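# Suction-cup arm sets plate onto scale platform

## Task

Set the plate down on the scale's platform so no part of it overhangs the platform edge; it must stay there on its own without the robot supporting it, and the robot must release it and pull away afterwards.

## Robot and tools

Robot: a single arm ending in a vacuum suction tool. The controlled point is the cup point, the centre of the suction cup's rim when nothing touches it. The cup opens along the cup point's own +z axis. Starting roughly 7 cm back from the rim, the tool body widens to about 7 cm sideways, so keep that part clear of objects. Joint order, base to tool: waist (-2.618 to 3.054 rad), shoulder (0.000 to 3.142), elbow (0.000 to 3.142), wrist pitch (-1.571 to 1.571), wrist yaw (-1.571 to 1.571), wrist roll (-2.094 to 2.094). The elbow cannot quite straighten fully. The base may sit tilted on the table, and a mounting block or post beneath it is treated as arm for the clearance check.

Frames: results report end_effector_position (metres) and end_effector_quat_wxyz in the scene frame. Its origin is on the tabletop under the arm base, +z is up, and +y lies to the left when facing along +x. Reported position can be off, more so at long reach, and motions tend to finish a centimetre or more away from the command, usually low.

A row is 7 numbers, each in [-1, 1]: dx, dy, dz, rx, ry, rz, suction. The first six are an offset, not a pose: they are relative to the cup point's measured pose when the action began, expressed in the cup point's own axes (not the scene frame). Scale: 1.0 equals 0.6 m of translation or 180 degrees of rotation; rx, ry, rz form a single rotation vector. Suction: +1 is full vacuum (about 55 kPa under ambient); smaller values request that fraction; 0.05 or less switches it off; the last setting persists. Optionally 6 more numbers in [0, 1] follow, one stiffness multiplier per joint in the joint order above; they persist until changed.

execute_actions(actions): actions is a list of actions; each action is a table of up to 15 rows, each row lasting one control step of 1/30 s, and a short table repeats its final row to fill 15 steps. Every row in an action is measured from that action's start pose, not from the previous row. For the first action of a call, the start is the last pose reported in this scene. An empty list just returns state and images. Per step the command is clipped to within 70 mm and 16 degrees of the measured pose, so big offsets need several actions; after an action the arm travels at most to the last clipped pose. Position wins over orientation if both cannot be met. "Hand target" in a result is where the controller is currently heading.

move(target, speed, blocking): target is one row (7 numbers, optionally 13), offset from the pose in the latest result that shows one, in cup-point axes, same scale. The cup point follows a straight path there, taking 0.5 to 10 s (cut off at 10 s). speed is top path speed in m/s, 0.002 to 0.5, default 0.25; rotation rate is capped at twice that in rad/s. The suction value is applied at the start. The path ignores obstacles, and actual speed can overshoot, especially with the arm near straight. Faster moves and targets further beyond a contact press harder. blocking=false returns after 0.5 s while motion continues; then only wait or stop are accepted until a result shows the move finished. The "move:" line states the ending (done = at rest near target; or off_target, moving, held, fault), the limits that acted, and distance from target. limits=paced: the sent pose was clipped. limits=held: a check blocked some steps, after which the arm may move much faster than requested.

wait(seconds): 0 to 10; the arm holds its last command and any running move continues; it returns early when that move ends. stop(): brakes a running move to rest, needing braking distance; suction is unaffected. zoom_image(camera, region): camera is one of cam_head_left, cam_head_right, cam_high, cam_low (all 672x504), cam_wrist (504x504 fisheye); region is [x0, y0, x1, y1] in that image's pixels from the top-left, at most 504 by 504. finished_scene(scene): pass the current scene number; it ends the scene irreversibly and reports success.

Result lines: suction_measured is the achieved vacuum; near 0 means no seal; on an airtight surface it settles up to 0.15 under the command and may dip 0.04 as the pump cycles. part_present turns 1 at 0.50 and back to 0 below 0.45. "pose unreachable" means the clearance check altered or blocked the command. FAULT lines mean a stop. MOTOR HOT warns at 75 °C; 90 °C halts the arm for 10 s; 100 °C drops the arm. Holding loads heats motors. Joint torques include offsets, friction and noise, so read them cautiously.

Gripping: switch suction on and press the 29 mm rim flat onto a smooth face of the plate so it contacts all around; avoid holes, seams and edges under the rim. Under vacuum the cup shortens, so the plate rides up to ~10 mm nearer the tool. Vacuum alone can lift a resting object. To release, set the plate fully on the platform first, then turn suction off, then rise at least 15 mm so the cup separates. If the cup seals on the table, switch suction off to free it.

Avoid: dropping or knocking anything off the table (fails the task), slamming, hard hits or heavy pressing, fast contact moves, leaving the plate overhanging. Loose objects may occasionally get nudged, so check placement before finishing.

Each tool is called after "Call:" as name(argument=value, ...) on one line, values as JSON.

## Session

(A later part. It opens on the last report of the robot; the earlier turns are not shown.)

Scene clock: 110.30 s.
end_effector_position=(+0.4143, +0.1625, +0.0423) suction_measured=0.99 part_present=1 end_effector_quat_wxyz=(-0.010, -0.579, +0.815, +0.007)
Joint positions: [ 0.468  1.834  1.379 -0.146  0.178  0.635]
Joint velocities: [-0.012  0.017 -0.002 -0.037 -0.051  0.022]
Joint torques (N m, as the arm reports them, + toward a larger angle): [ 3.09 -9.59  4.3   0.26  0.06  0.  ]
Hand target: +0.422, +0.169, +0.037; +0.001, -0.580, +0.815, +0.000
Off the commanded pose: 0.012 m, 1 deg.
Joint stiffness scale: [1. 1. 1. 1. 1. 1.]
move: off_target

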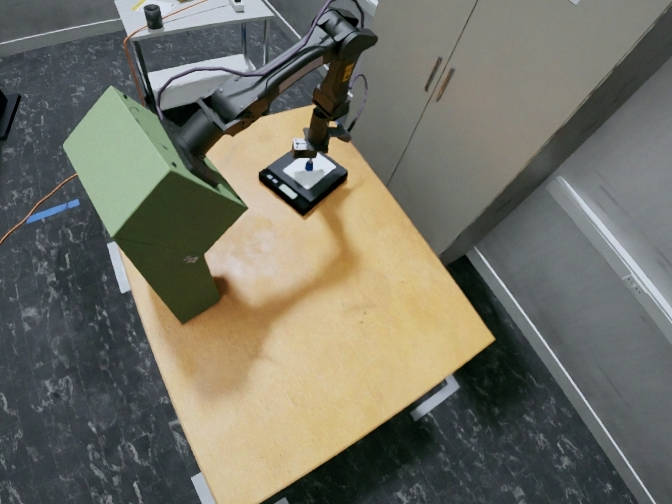

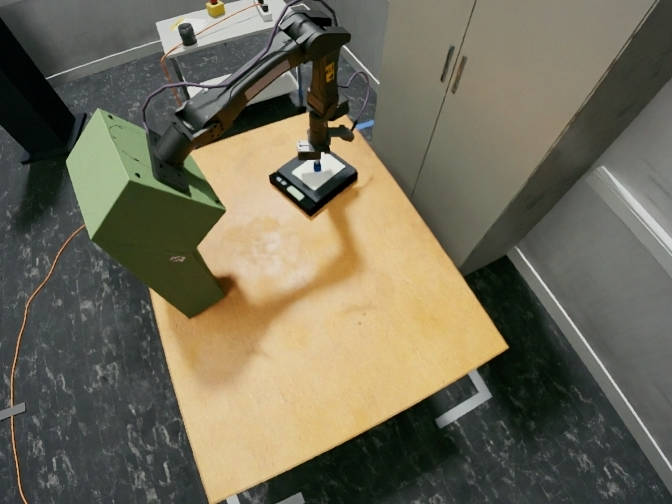

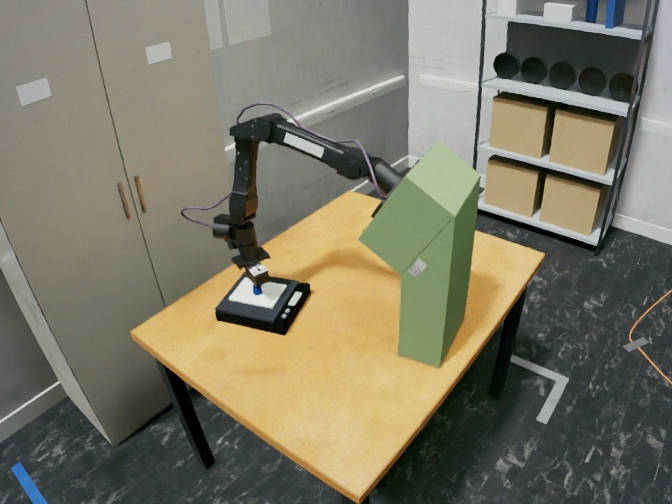

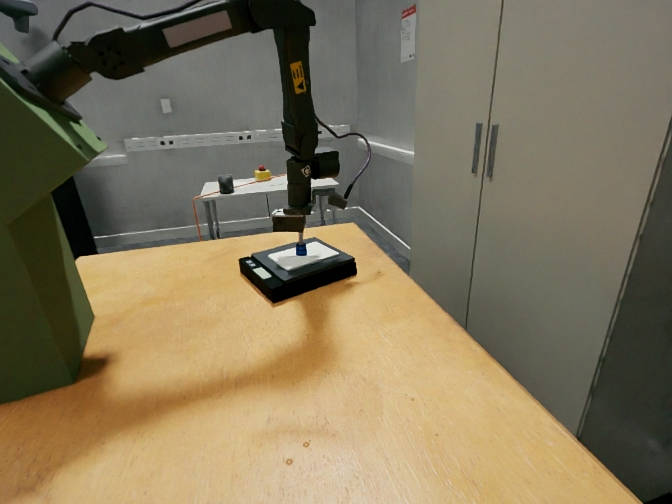

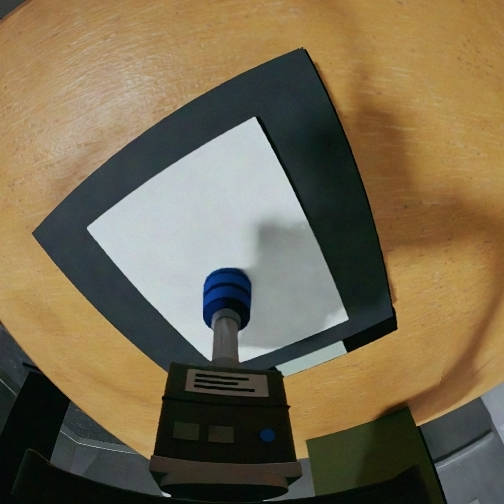

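Call:
execute_actions(actions=[[[0,0,0.006,0,0,0,1],[0,0,0.006,0,0,0,1],[0,0,0.006,0,0,0,1],[0,0,0.003,0,0,0,0]]])

Call:
move(target=[0, 0, -0.22, 0, 0, 0, 0], speed=0.2)

Scene clock: 115.33 s.
end_effector_position=(+0.4134, +0.1622, +0.0426) suction_measured=0.00 part_present=0 end_effector_quat_wxyz=(-0.012, -0.580, +0.815, +0.007)
Joint positions: [ 0.468  1.834  1.379 -0.15   0.178  0.635]
Joint velocities: [-0.027  0.002 -0.012  0.022  0.051 -0.037]
Joint torques (N m, as the arm reports them, + toward a larger angle): [  2.19 -10.77   2.82   0.07  -0.09   0.02]
Hand target: +0.414, +0.162, +0.040; -0.010, -0.579, +0.815, +0.007
Off the commanded pose: 0.002 m, 0 deg.
Joint stiffness scale: [1. 1. 1. 1. 1. 1.]

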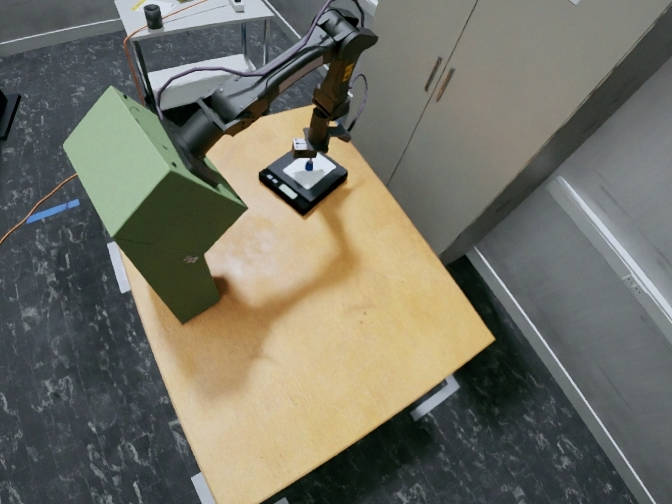

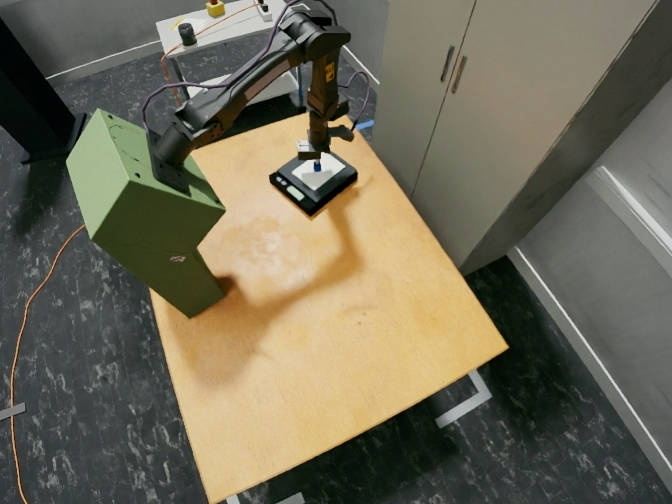

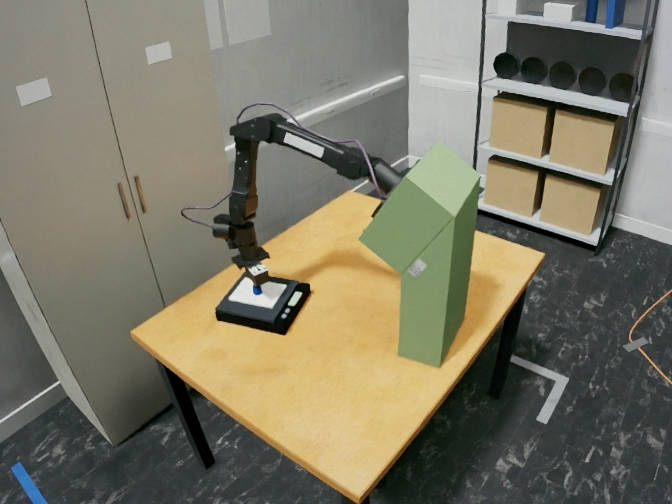

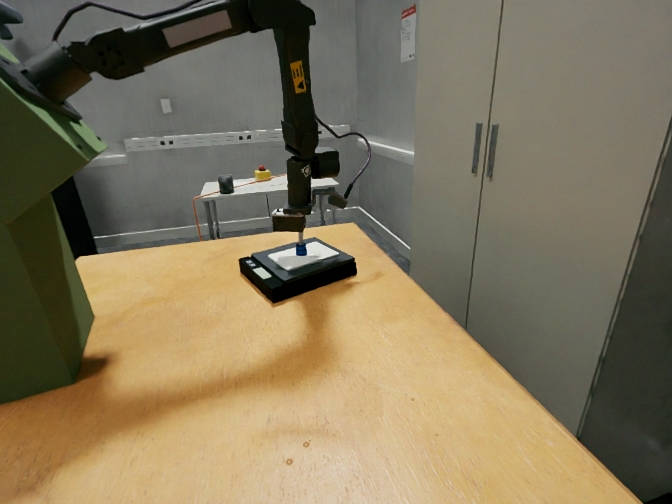

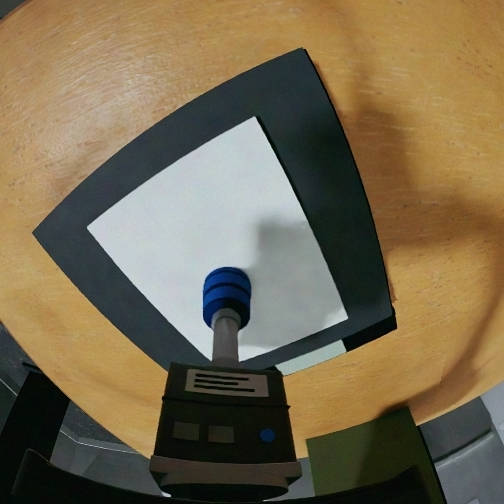

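Scene clock: 116.67 s.
end_effector_position=(+0.4265, +0.1620, +0.1713) suction_measured=0.00 part_present=0 end_effector_quat_wxyz=(-0.006, -0.579, +0.815, +0.008)
Joint positions: [ 0.531  1.428  1.258 -0.43   0.225  0.67 ]
Joint velocities: [-0.027 -0.007  0.022 -0.007  0.007 -0.037]
Joint torques (N m, as the arm reports them, + toward a larger angle): [  3.1  -11.85   2.59  -0.05   0.06   0.14]
Hand target: +0.419, +0.162, +0.175; -0.011, -0.579, +0.815, +0.007
Off the commanded pose: 0.010 m, 1 deg.
Joint stiffness scale: [1. 1. 1. 1. 1. 1.]
move: done

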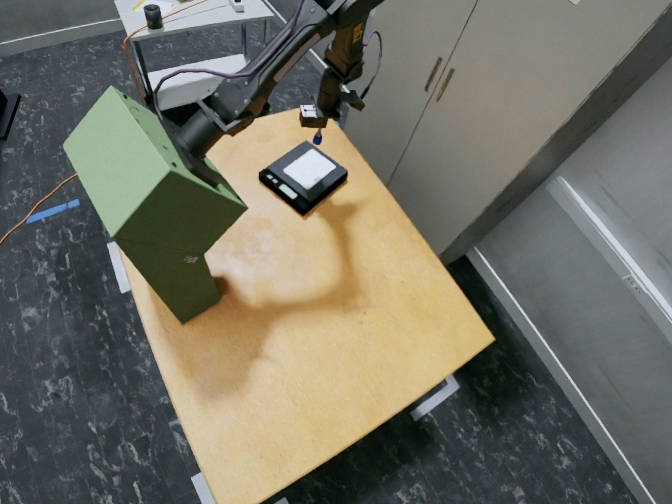

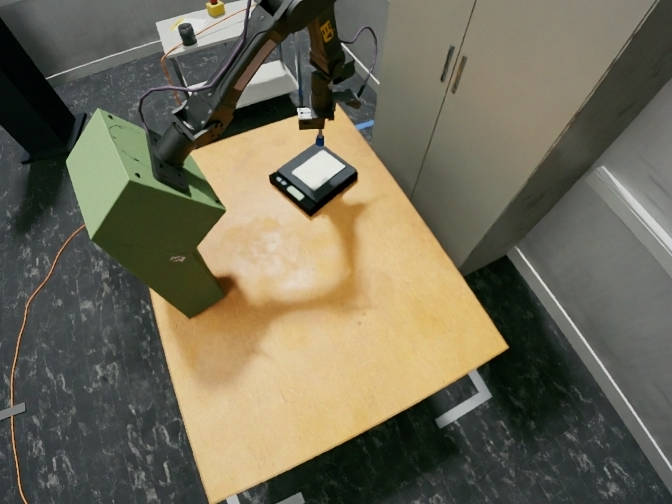

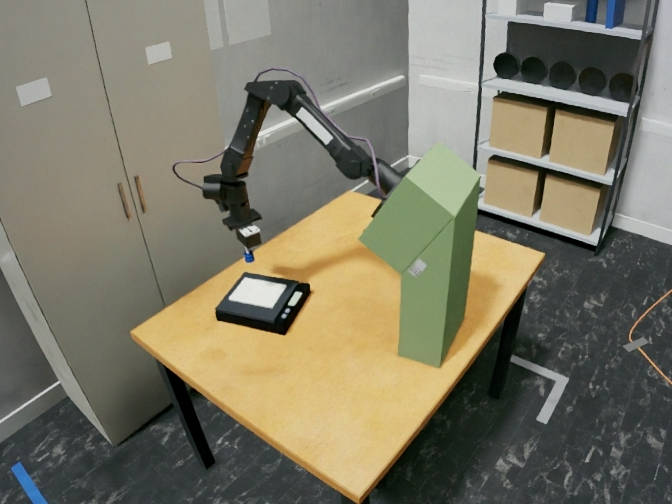

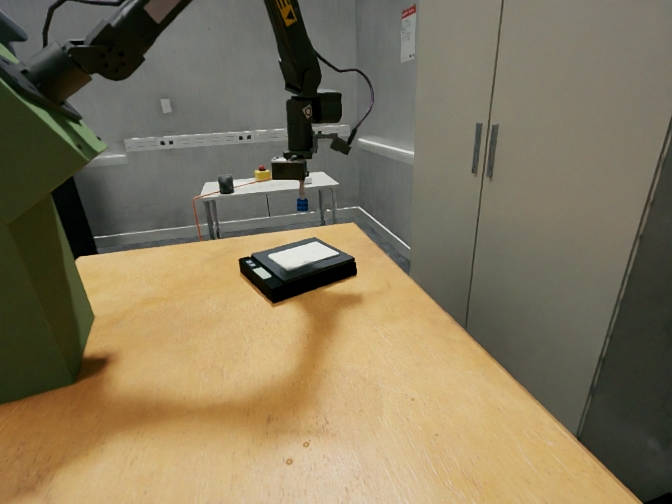

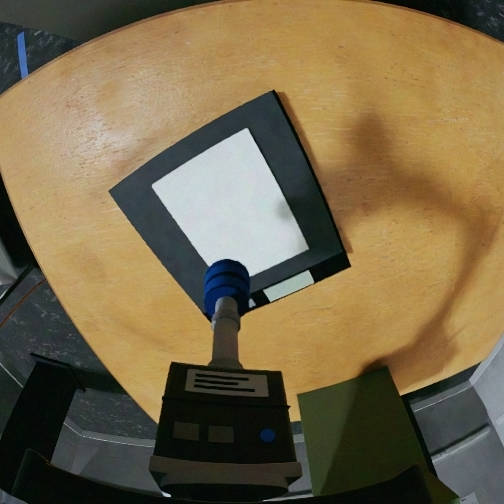

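Call:
finished_scene(scene=2)

The scene is finished: the task was done.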